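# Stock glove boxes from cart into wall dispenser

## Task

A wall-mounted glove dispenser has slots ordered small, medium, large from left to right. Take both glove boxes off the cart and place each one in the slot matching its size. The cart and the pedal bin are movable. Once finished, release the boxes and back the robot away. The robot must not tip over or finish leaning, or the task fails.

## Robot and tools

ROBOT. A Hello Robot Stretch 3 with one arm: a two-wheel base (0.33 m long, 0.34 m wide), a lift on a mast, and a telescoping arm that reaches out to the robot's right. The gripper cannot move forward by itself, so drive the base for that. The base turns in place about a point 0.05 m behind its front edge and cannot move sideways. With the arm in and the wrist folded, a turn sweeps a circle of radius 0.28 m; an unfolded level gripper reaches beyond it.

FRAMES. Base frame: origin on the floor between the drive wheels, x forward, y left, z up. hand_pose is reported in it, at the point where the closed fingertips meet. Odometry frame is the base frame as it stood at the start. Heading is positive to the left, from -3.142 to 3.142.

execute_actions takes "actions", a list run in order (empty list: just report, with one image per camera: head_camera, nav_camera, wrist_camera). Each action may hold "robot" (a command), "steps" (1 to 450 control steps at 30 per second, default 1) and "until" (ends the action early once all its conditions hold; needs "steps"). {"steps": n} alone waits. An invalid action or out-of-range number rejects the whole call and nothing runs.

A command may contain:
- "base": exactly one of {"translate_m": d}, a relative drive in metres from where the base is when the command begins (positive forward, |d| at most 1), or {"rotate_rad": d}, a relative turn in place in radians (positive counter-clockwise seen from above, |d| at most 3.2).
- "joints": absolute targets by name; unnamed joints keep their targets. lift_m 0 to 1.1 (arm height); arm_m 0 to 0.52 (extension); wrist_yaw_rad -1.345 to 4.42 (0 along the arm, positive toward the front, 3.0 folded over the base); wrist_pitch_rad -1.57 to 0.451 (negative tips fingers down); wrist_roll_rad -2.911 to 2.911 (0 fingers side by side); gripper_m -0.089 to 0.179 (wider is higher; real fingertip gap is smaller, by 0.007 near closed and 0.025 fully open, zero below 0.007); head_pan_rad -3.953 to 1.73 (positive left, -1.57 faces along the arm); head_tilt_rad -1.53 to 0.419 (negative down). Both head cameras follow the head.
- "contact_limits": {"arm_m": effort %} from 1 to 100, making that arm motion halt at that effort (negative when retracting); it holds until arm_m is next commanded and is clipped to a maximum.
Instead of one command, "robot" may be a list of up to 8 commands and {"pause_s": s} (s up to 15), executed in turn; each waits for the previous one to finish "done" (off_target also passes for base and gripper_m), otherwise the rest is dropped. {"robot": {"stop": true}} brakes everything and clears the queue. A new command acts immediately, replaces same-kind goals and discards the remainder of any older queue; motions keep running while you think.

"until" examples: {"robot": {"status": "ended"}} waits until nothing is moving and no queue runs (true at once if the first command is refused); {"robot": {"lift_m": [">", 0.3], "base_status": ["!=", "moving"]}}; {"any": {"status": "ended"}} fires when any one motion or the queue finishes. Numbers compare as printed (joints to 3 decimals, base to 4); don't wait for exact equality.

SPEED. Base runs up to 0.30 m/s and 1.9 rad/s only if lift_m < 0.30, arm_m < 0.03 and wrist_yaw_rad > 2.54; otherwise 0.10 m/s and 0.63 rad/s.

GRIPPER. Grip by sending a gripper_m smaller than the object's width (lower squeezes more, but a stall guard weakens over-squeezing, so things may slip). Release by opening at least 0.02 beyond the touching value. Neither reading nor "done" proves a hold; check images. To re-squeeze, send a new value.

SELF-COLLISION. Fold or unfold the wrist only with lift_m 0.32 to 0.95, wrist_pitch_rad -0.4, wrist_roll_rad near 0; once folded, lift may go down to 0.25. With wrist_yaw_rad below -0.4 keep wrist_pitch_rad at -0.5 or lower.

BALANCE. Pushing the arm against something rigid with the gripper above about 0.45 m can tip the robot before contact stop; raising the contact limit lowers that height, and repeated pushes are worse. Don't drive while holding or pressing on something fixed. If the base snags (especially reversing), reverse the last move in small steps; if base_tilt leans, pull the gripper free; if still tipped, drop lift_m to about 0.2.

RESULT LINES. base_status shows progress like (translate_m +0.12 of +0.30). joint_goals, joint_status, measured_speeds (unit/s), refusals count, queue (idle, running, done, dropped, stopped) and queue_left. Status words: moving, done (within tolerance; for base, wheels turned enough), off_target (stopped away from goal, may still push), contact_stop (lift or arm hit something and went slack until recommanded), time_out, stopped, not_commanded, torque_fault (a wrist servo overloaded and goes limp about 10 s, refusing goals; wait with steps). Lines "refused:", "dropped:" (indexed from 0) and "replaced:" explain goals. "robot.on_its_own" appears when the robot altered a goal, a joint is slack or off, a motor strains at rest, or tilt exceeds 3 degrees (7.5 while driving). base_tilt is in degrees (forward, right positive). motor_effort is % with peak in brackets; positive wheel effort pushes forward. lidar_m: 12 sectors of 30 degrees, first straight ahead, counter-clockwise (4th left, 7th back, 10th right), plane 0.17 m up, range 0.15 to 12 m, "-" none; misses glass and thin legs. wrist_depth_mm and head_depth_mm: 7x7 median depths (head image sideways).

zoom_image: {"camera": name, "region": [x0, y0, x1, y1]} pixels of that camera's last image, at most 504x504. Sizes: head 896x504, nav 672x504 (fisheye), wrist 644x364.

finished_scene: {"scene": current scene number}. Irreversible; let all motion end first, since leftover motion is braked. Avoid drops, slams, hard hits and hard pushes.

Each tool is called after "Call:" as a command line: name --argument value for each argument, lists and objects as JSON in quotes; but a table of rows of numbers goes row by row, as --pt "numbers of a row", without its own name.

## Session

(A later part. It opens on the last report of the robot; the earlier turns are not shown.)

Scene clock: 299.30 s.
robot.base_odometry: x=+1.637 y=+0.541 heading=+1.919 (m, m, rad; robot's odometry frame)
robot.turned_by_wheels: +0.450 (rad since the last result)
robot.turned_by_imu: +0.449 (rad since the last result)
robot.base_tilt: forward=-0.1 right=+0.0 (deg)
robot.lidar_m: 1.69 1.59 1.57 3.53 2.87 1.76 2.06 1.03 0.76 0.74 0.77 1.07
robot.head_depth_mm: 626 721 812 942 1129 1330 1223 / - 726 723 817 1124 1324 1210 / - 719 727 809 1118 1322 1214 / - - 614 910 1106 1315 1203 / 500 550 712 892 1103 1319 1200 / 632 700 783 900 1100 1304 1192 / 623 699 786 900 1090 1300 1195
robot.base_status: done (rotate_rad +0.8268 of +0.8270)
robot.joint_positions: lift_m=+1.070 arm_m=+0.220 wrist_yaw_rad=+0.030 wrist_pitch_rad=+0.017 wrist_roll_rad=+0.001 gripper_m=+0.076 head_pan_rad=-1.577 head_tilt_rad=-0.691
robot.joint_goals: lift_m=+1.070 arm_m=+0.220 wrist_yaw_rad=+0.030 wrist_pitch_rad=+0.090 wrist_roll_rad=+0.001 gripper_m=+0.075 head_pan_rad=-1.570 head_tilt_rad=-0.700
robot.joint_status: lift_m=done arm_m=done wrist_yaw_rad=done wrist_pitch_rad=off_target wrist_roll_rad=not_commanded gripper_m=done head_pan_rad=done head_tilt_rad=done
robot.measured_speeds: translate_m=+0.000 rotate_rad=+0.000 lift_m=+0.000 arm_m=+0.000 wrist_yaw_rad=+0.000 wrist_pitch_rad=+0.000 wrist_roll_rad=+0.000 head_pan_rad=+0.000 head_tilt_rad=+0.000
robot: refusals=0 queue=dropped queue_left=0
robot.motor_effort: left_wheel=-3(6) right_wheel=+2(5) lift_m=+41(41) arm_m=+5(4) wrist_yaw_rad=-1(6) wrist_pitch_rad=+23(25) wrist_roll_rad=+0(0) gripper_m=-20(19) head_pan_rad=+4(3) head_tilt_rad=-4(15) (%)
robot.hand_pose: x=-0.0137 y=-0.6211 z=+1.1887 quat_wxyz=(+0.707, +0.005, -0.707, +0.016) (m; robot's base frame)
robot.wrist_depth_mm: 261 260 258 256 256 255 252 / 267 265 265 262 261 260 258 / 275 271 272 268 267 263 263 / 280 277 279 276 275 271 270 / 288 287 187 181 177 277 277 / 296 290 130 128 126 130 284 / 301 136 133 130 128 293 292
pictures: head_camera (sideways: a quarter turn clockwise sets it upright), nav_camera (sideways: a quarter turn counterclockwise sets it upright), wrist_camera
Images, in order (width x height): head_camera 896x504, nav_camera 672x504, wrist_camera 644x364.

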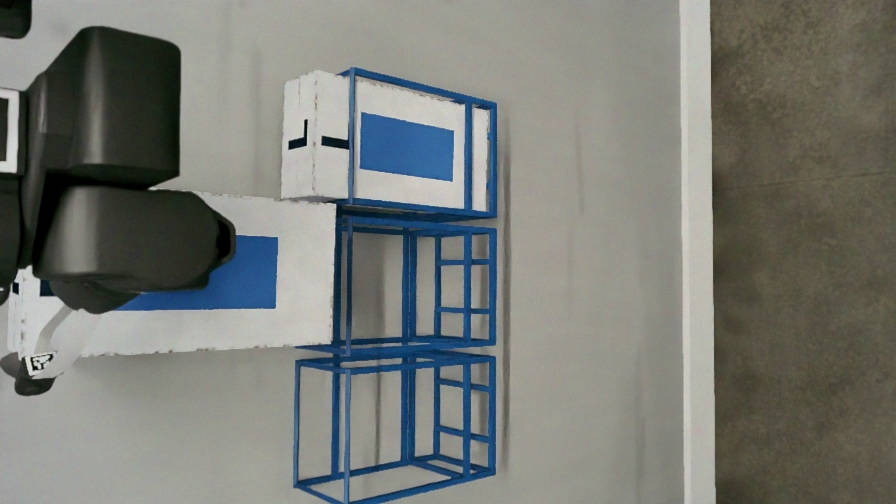

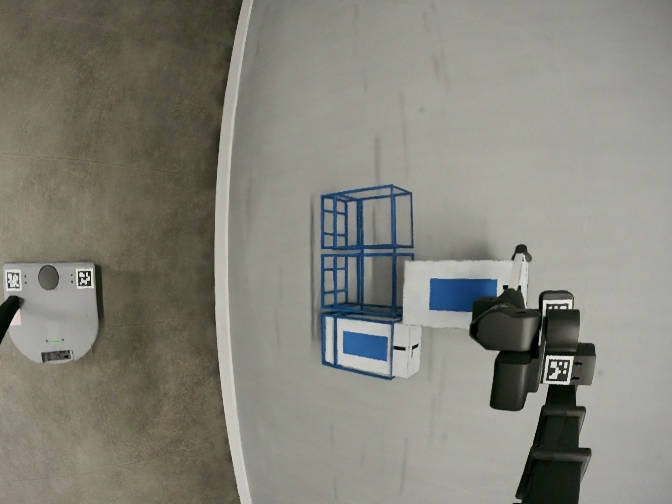

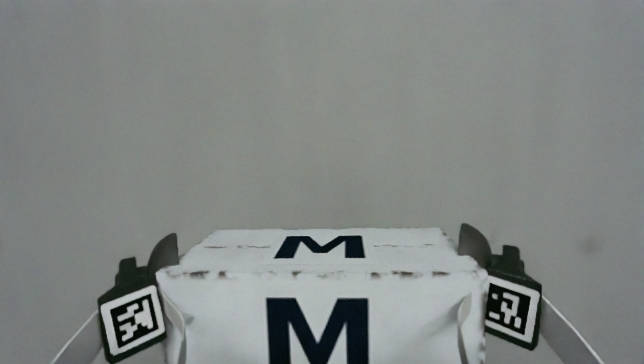

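Call:
execute_actions --actions '[{"robot":[{"base":{"translate_m":0.011},"joints":{"lift_m":1.095}},{"joints":{"arm_m":0.287}},{"joints":{"lift_m":1.04}}],"steps":450,"until":{"robot":{"status":"ended"}}}]'

Call:
zoom_image --camera "head_camera" --region '[260,160,440,370]'

Scene clock: 307.50 s.
robot.base_odometry: x=+1.633 y=+0.551 heading=+1.919 (m, m, rad; robot's odometry frame)
robot.turned_by_wheels: +0.000 (rad since the last result)
robot.turned_by_imu: -0.001 (rad since the last result)
robot.base_tilt: forward=-0.1 right=+0.0 (deg)
robot.lidar_m: 1.68 1.58 1.56 3.54 2.89 1.77 2.07 1.03 0.76 0.74 0.77 1.07
robot.head_depth_mm: - 714 794 940 1128 1329 1214 / 630 722 725 809 1124 1323 1211 / - 722 725 816 1119 1326 1217 / - - 694 888 1115 1308 1205 / 577 625 719 883 1109 1315 1200 / 624 700 796 901 1098 1307 1196 / 623 697 786 900 1093 1298 1196
robot.base_status: done (translate_m +0.0110 of +0.0110)
robot.joint_positions: lift_m=+1.040 arm_m=+0.287 wrist_yaw_rad=+0.030 wrist_pitch_rad=+0.017 wrist_roll_rad=+0.001 gripper_m=+0.076 head_pan_rad=-1.577 head_tilt_rad=-0.691
robot.joint_goals: lift_m=+1.040 arm_m=+0.287 wrist_yaw_rad=+0.030 wrist_pitch_rad=+0.090 wrist_roll_rad=+0.001 gripper_m=+0.075 head_pan_rad=-1.570 head_tilt_rad=-0.700
robot.joint_status: lift_m=done arm_m=done wrist_yaw_rad=done wrist_pitch_rad=off_target wrist_roll_rad=not_commanded gripper_m=done head_pan_rad=done head_tilt_rad=done
robot.measured_speeds: translate_m=+0.000 rotate_rad=+0.000 lift_m=+0.000 arm_m=+0.000 wrist_yaw_rad=+0.000 wrist_pitch_rad=+0.000 wrist_roll_rad=+0.000 head_pan_rad=+0.000 head_tilt_rad=+0.000
robot: refusals=0 queue=done queue_left=0
robot.motor_effort: left_wheel=-3(4) right_wheel=+2(5) lift_m=+33(45) arm_m=+6(7) wrist_yaw_rad=-2(2) wrist_pitch_rad=+22(23) wrist_roll_rad=+0(0) gripper_m=-20(21) head_pan_rad=+4(3) head_tilt_rad=-5(4) (%)
robot.hand_pose: x=-0.0137 y=-0.6881 z=+1.1591 quat_wxyz=(+0.707, +0.005, -0.707, +0.017) (m; robot's base frame)
robot.wrist_depth_mm: 197 197 195 194 192 193 191 / 202 201 199 199 197 196 195 / 206 206 206 203 203 200 200 / 211 211 210 208 207 205 204 / 217 216 186 179 176 210 210 / 223 221 131 128 125 127 214 / 228 136 133 130 128 222 221
pictures: head_camera (sideways: a quarter turn clockwise sets it upright), nav_camera (sideways: a quarter turn counterclockwise sets it upright), wrist_camera
Images, in order (width x height): head_camera 896x504, nav_camera 672x504, wrist_camera 644x364.

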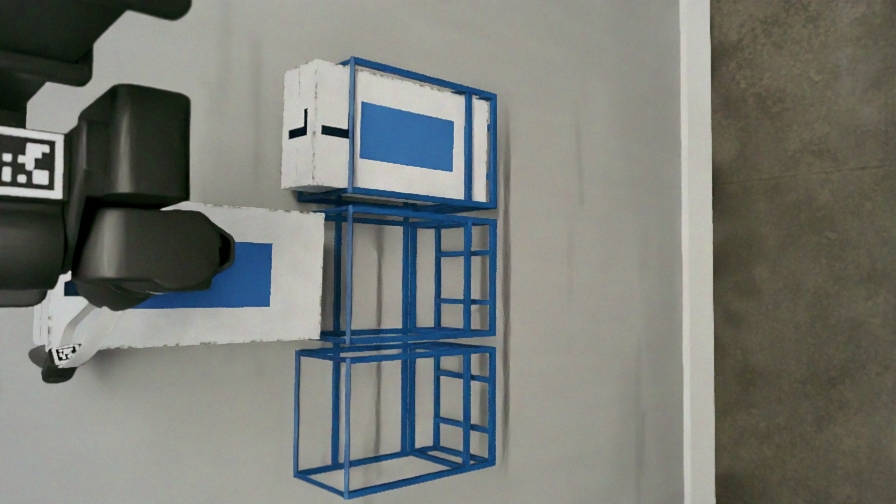

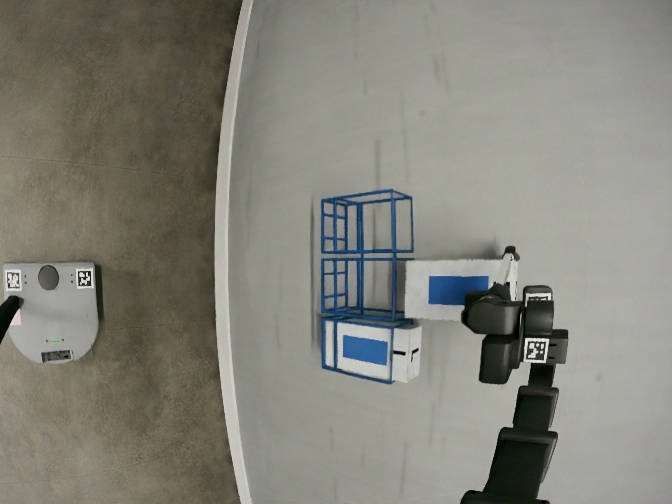

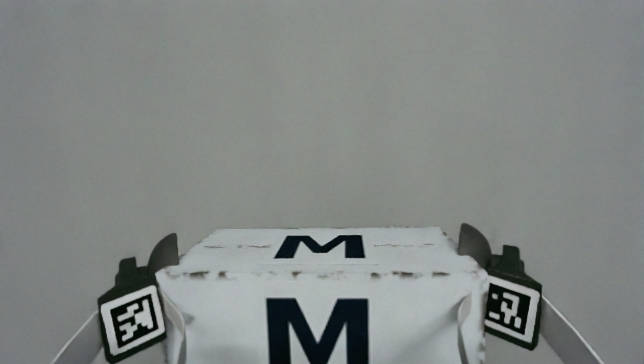

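Region (260, 160, 440, 370) of head_camera's 896x504 image, scaled by 2.400, with more detail than that image has; it fills the left 432 columns of this view, and the rest is white.

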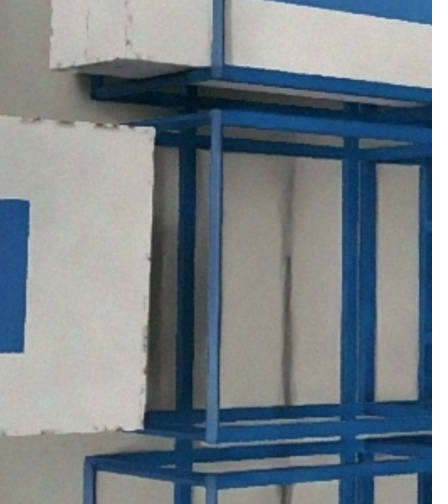

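Call:
execute_actions --actions '[{"robot":[{"base":{"translate_m":-0.002}},{"joints":{"lift_m":1.0}}],"steps":450,"until":{"robot":{"status":"ended"}}}]'

Scene clock: 311.67 s.
robot.base_odometry: x=+1.634 y=+0.549 heading=+1.919 (m, m, rad; robot's odometry frame)
robot.turned_by_wheels: +0.000 (rad since the last result)
robot.turned_by_imu: -0.001 (rad since the last result)
robot.base_tilt: forward=-0.1 right=+0.0 (deg)
robot.lidar_m: 1.68 1.59 1.56 3.54 2.89 1.76 2.07 1.03 0.76 0.74 0.77 1.07
robot.head_depth_mm: 614 - 820 943 1132 1333 1215 / 613 709 727 808 1121 1322 1218 / - - 736 815 1115 1313 1215 / 604 - 708 891 1112 1319 1204 / 608 637 709 881 1104 1312 1201 / 626 700 796 901 1095 1310 1193 / 624 698 793 893 1092 1302 1195
robot.base_status: done (translate_m -0.0020 of -0.0020)
robot.joint_positions: lift_m=+1.000 arm_m=+0.287 wrist_yaw_rad=+0.031 wrist_pitch_rad=+0.017 wrist_roll_rad=+0.001 gripper_m=+0.076 head_pan_rad=-1.577 head_tilt_rad=-0.691
robot.joint_goals: lift_m=+1.000 arm_m=+0.287 wrist_yaw_rad=+0.030 wrist_pitch_rad=+0.090 wrist_roll_rad=+0.001 gripper_m=+0.075 head_pan_rad=-1.570 head_tilt_rad=-0.700
robot.joint_status: lift_m=done arm_m=done wrist_yaw_rad=done wrist_pitch_rad=off_target wrist_roll_rad=not_commanded gripper_m=done head_pan_rad=done head_tilt_rad=done
robot.measured_speeds: translate_m=+0.000 rotate_rad=+0.000 lift_m=+0.000 arm_m=+0.000 wrist_yaw_rad=+0.000 wrist_pitch_rad=+0.000 wrist_roll_rad=+0.000 head_pan_rad=+0.000 head_tilt_rad=+0.000
robot: refusals=0 queue=done queue_left=0
robot.motor_effort: left_wheel=-3(7) right_wheel=+1(4) lift_m=+33(31) arm_m=+5(5) wrist_yaw_rad=-2(2) wrist_pitch_rad=+22(22) wrist_roll_rad=+0(0) gripper_m=-20(21) head_pan_rad=+3(5) head_tilt_rad=-4(5) (%)
robot.hand_pose: x=-0.0136 y=-0.6881 z=+1.1191 quat_wxyz=(+0.707, +0.005, -0.707, +0.017) (m; robot's base frame)
robot.wrist_depth_mm: 196 197 194 194 193 191 191 / 203 201 200 200 198 196 195 / 207 206 205 203 202 201 199 / 213 211 210 208 207 206 204 / 218 216 185 178 176 210 210 / 223 220 131 128 126 131 215 / 229 136 133 130 128 223 220
pictures: head_camera (sideways: a quarter turn clockwise sets it upright), nav_camera (sideways: a quarter turn counterclockwise sets it upright), wrist_camera
Images, in order (width x height): head_camera 896x504, nav_camera 672x504, wrist_camera 644x364.

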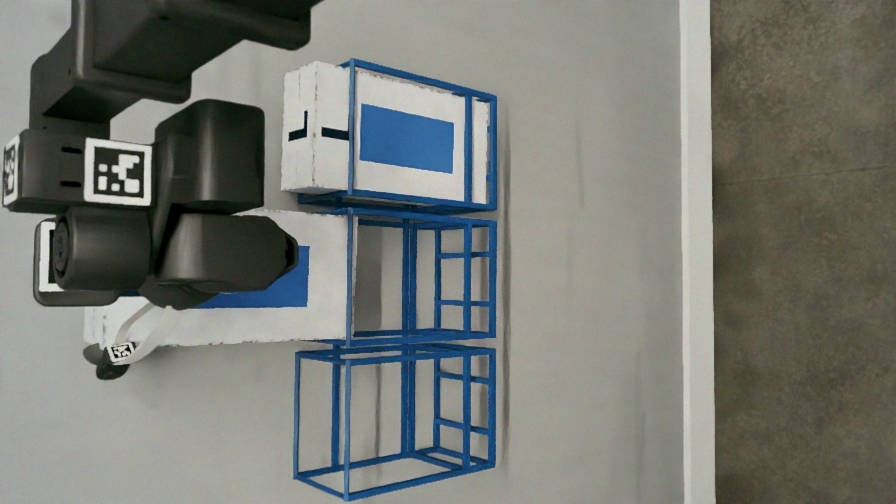

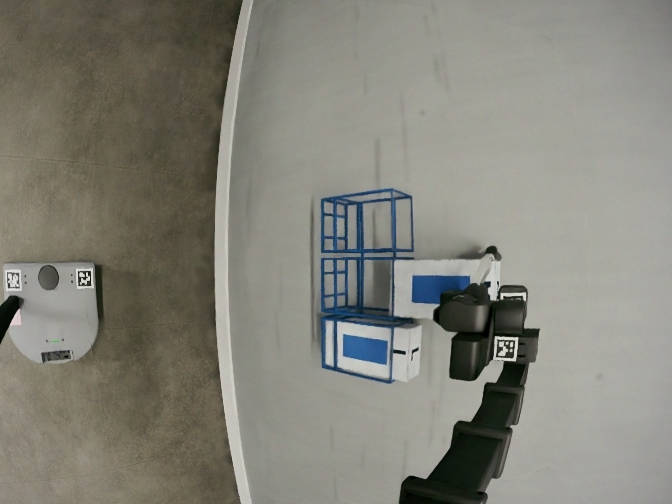

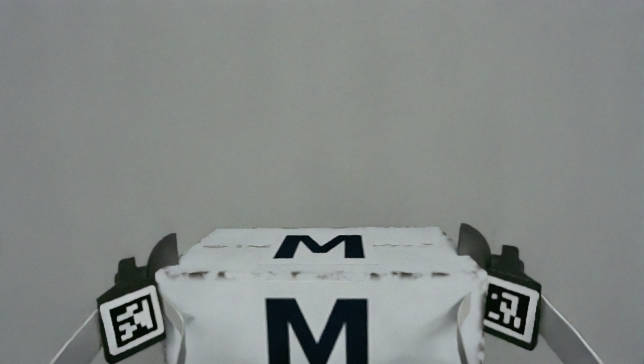

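Call:
execute_actions --actions '[{"robot":{"joints":{"lift_m":0.84}},"steps":450,"until":{"robot":{"status":"ended"}}}]'

Scene clock: 317.17 s.
robot.base_odometry: x=+1.634 y=+0.549 heading=+1.919 (m, m, rad; robot's odometry frame)
robot.turned_by_wheels: +0.000 (rad since the last result)
robot.turned_by_imu: -0.001 (rad since the last result)
robot.base_tilt: forward=-0.1 right=+0.0 (deg)
robot.lidar_m: 1.68 1.58 1.56 3.54 2.88 1.77 2.07 1.03 0.76 0.74 0.77 1.07
robot.head_depth_mm: 634 710 796 934 - - - / 631 710 741 - 1135 1333 1212 / 628 706 742 846 1116 1331 1208 / 628 706 - - 1112 1314 1207 / 626 702 716 808 1102 1318 1203 / 623 701 797 900 1104 1304 1196 / 622 696 790 894 1095 1301 1190
robot.base_status: done (translate_m -0.0020 of -0.0020)
robot.joint_positions: lift_m=+0.840 arm_m=+0.287 wrist_yaw_rad=+0.031 wrist_pitch_rad=+0.018 wrist_roll_rad=+0.001 gripper_m=+0.076 head_pan_rad=-1.577 head_tilt_rad=-0.691
robot.joint_goals: lift_m=+0.840 arm_m=+0.287 wrist_yaw_rad=+0.030 wrist_pitch_rad=+0.090 wrist_roll_rad=+0.001 gripper_m=+0.075 head_pan_rad=-1.570 head_tilt_rad=-0.700
robot.joint_status: lift_m=done arm_m=done wrist_yaw_rad=done wrist_pitch_rad=off_target wrist_roll_rad=not_commanded gripper_m=done head_pan_rad=done head_tilt_rad=done
robot.measured_speeds: translate_m=+0.000 rotate_rad=+0.000 lift_m=+0.000 arm_m=+0.000 wrist_yaw_rad=+0.000 wrist_pitch_rad=+0.000 wrist_roll_rad=+0.000 head_pan_rad=+0.000 head_tilt_rad=+0.000
robot: refusals=0 queue=done queue_left=0
robot.motor_effort: left_wheel=-3(3) right_wheel=+2(2) lift_m=+33(33) arm_m=+5(6) wrist_yaw_rad=-3(1) wrist_pitch_rad=+22(23) wrist_roll_rad=+0(0) gripper_m=-20(20) head_pan_rad=+4(3) head_tilt_rad=-4(5) (%)
robot.hand_pose: x=-0.0134 y=-0.6881 z=+0.9591 quat_wxyz=(+0.707, +0.005, -0.707, +0.017) (m; robot's base frame)
robot.wrist_depth_mm: 198 197 195 194 193 193 191 / 202 202 200 199 197 196 195 / 206 207 204 203 202 201 200 / 212 211 209 208 206 206 205 / 217 217 185 178 175 210 211 / 223 220 131 128 125 131 164 / 228 182 133 130 128 133 125
pictures: head_camera (sideways: a quarter turn clockwise sets it upright), nav_camera (sideways: a quarter turn counterclockwise sets it upright), wrist_camera
Images, in order (width x height): head_camera 896x504, nav_camera 672x504, wrist_camera 644x364.

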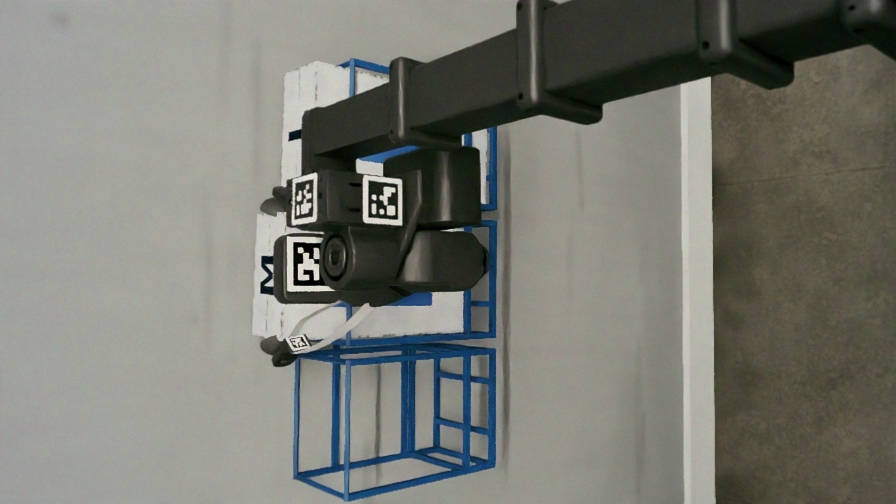

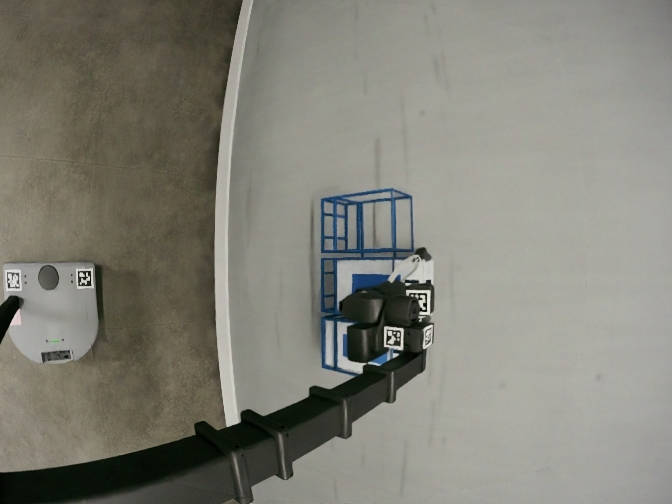

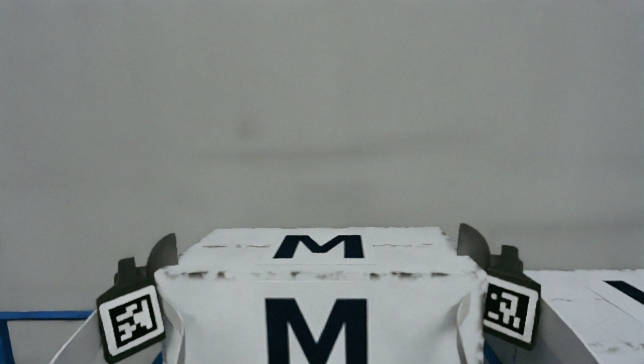

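Call:
execute_actions --actions '[{"robot":[{"joints":{"gripper_m":0.155}},{"joints":{"lift_m":0.88}},{"joints":{"arm_m":0}}],"steps":450,"until":{"robot":{"status":"ended"}}}]'

Scene clock: 331.77 s.
robot.base_odometry: x=+1.634 y=+0.549 heading=+1.919 (m, m, rad; robot's odometry frame)
robot.turned_by_wheels: +0.000 (rad since the last result)
robot.turned_by_imu: -0.002 (rad since the last result)
robot.base_tilt: forward=-0.1 right=+0.0 (deg)
robot.lidar_m: 1.68 1.59 1.56 3.54 2.89 1.76 2.07 1.03 0.76 0.74 0.77 1.07
robot.head_depth_mm: 633 711 796 942 1128 - - / 631 710 726 842 1091 - - / 631 709 737 813 1103 - - / 628 704 717 795 - - - / 626 704 727 799 1107 1318 1203 / 625 703 796 884 1103 1303 1202 / 623 698 793 900 1096 1300 1195
robot.base_status: done (translate_m -0.0020 of -0.0020)
robot.joint_positions: lift_m=+0.880 arm_m=+0.000 wrist_yaw_rad=+0.031 wrist_pitch_rad=+0.066 wrist_roll_rad=+0.001 gripper_m=+0.155 head_pan_rad=-1.577 head_tilt_rad=-0.691
robot.joint_goals: lift_m=+0.880 arm_m=+0.000 wrist_yaw_rad=+0.030 wrist_pitch_rad=+0.090 wrist_roll_rad=+0.001 gripper_m=+0.155 head_pan_rad=-1.570 head_tilt_rad=-0.700
robot.joint_status: lift_m=done arm_m=done wrist_yaw_rad=done wrist_pitch_rad=off_target wrist_roll_rad=not_commanded gripper_m=done head_pan_rad=done head_tilt_rad=done
robot.measured_speeds: translate_m=+0.000 rotate_rad=+0.000 lift_m=+0.000 arm_m=+0.000 wrist_yaw_rad=+0.000 wrist_pitch_rad=+0.000 wrist_roll_rad=+0.000 head_pan_rad=+0.000 head_tilt_rad=+0.000
robot: refusals=0 queue=done queue_left=0
robot.motor_effort: left_wheel=-3(3) right_wheel=+2(2) lift_m=+38(35) arm_m=-5(8) wrist_yaw_rad=-2(2) wrist_pitch_rad=+8(23) wrist_roll_rad=+0(0) gripper_m=+0(84) head_pan_rad=+4(3) head_tilt_rad=-4(4) (%)
robot.hand_pose: x=-0.0136 y=-0.4025 z=+1.0113 quat_wxyz=(+0.706, -0.012, -0.707, +0.034) (m; robot's base frame)
robot.wrist_depth_mm: 480 476 475 463 470 459 460 / 494 482 489 485 475 479 465 / 502 498 483 486 483 477 473 / 515 502 500 488 490 487 480 / 516 509 503 499 496 494 493 / 519 518 510 404 412 404 504 / 528 529 524 413 418 413 504
pictures: head_camera (sideways: a quarter turn clockwise sets it upright), nav_camera (sideways: a quarter turn counterclockwise sets it upright), wrist_camera
Images, in order (width x height): head_camera 896x504, nav_camera 672x504, wrist_camera 644x364.

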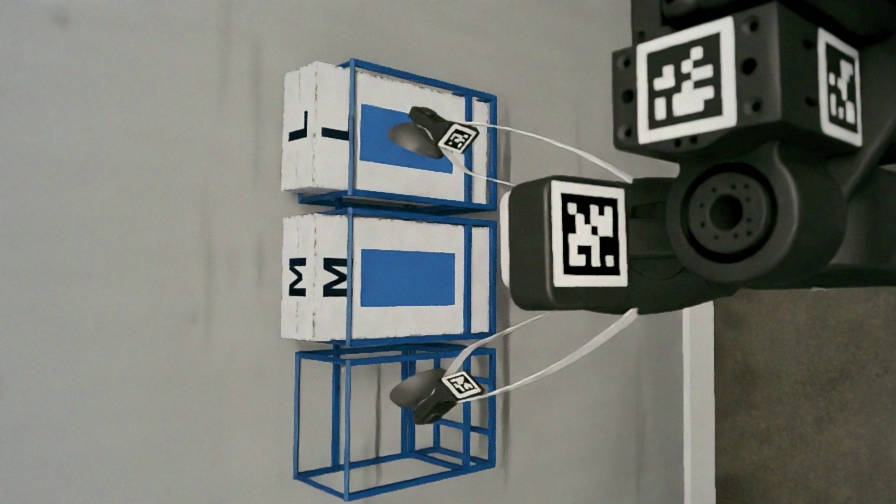

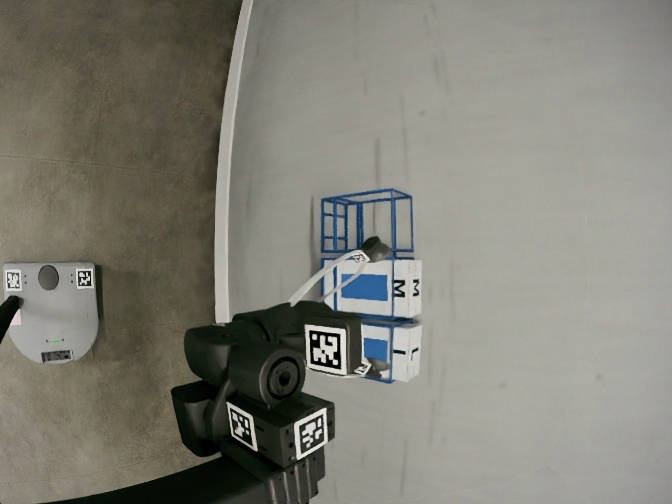

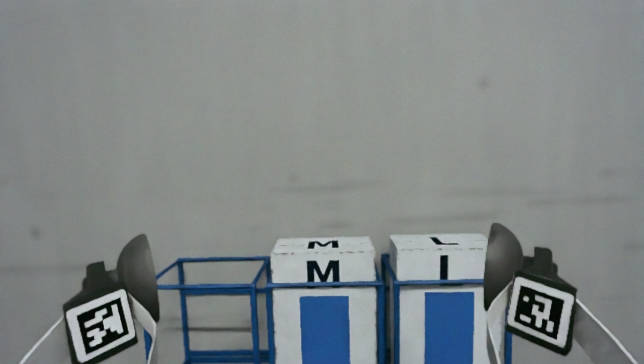

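Call:
finished_scene --scene 2

The scene is finished: the task was done.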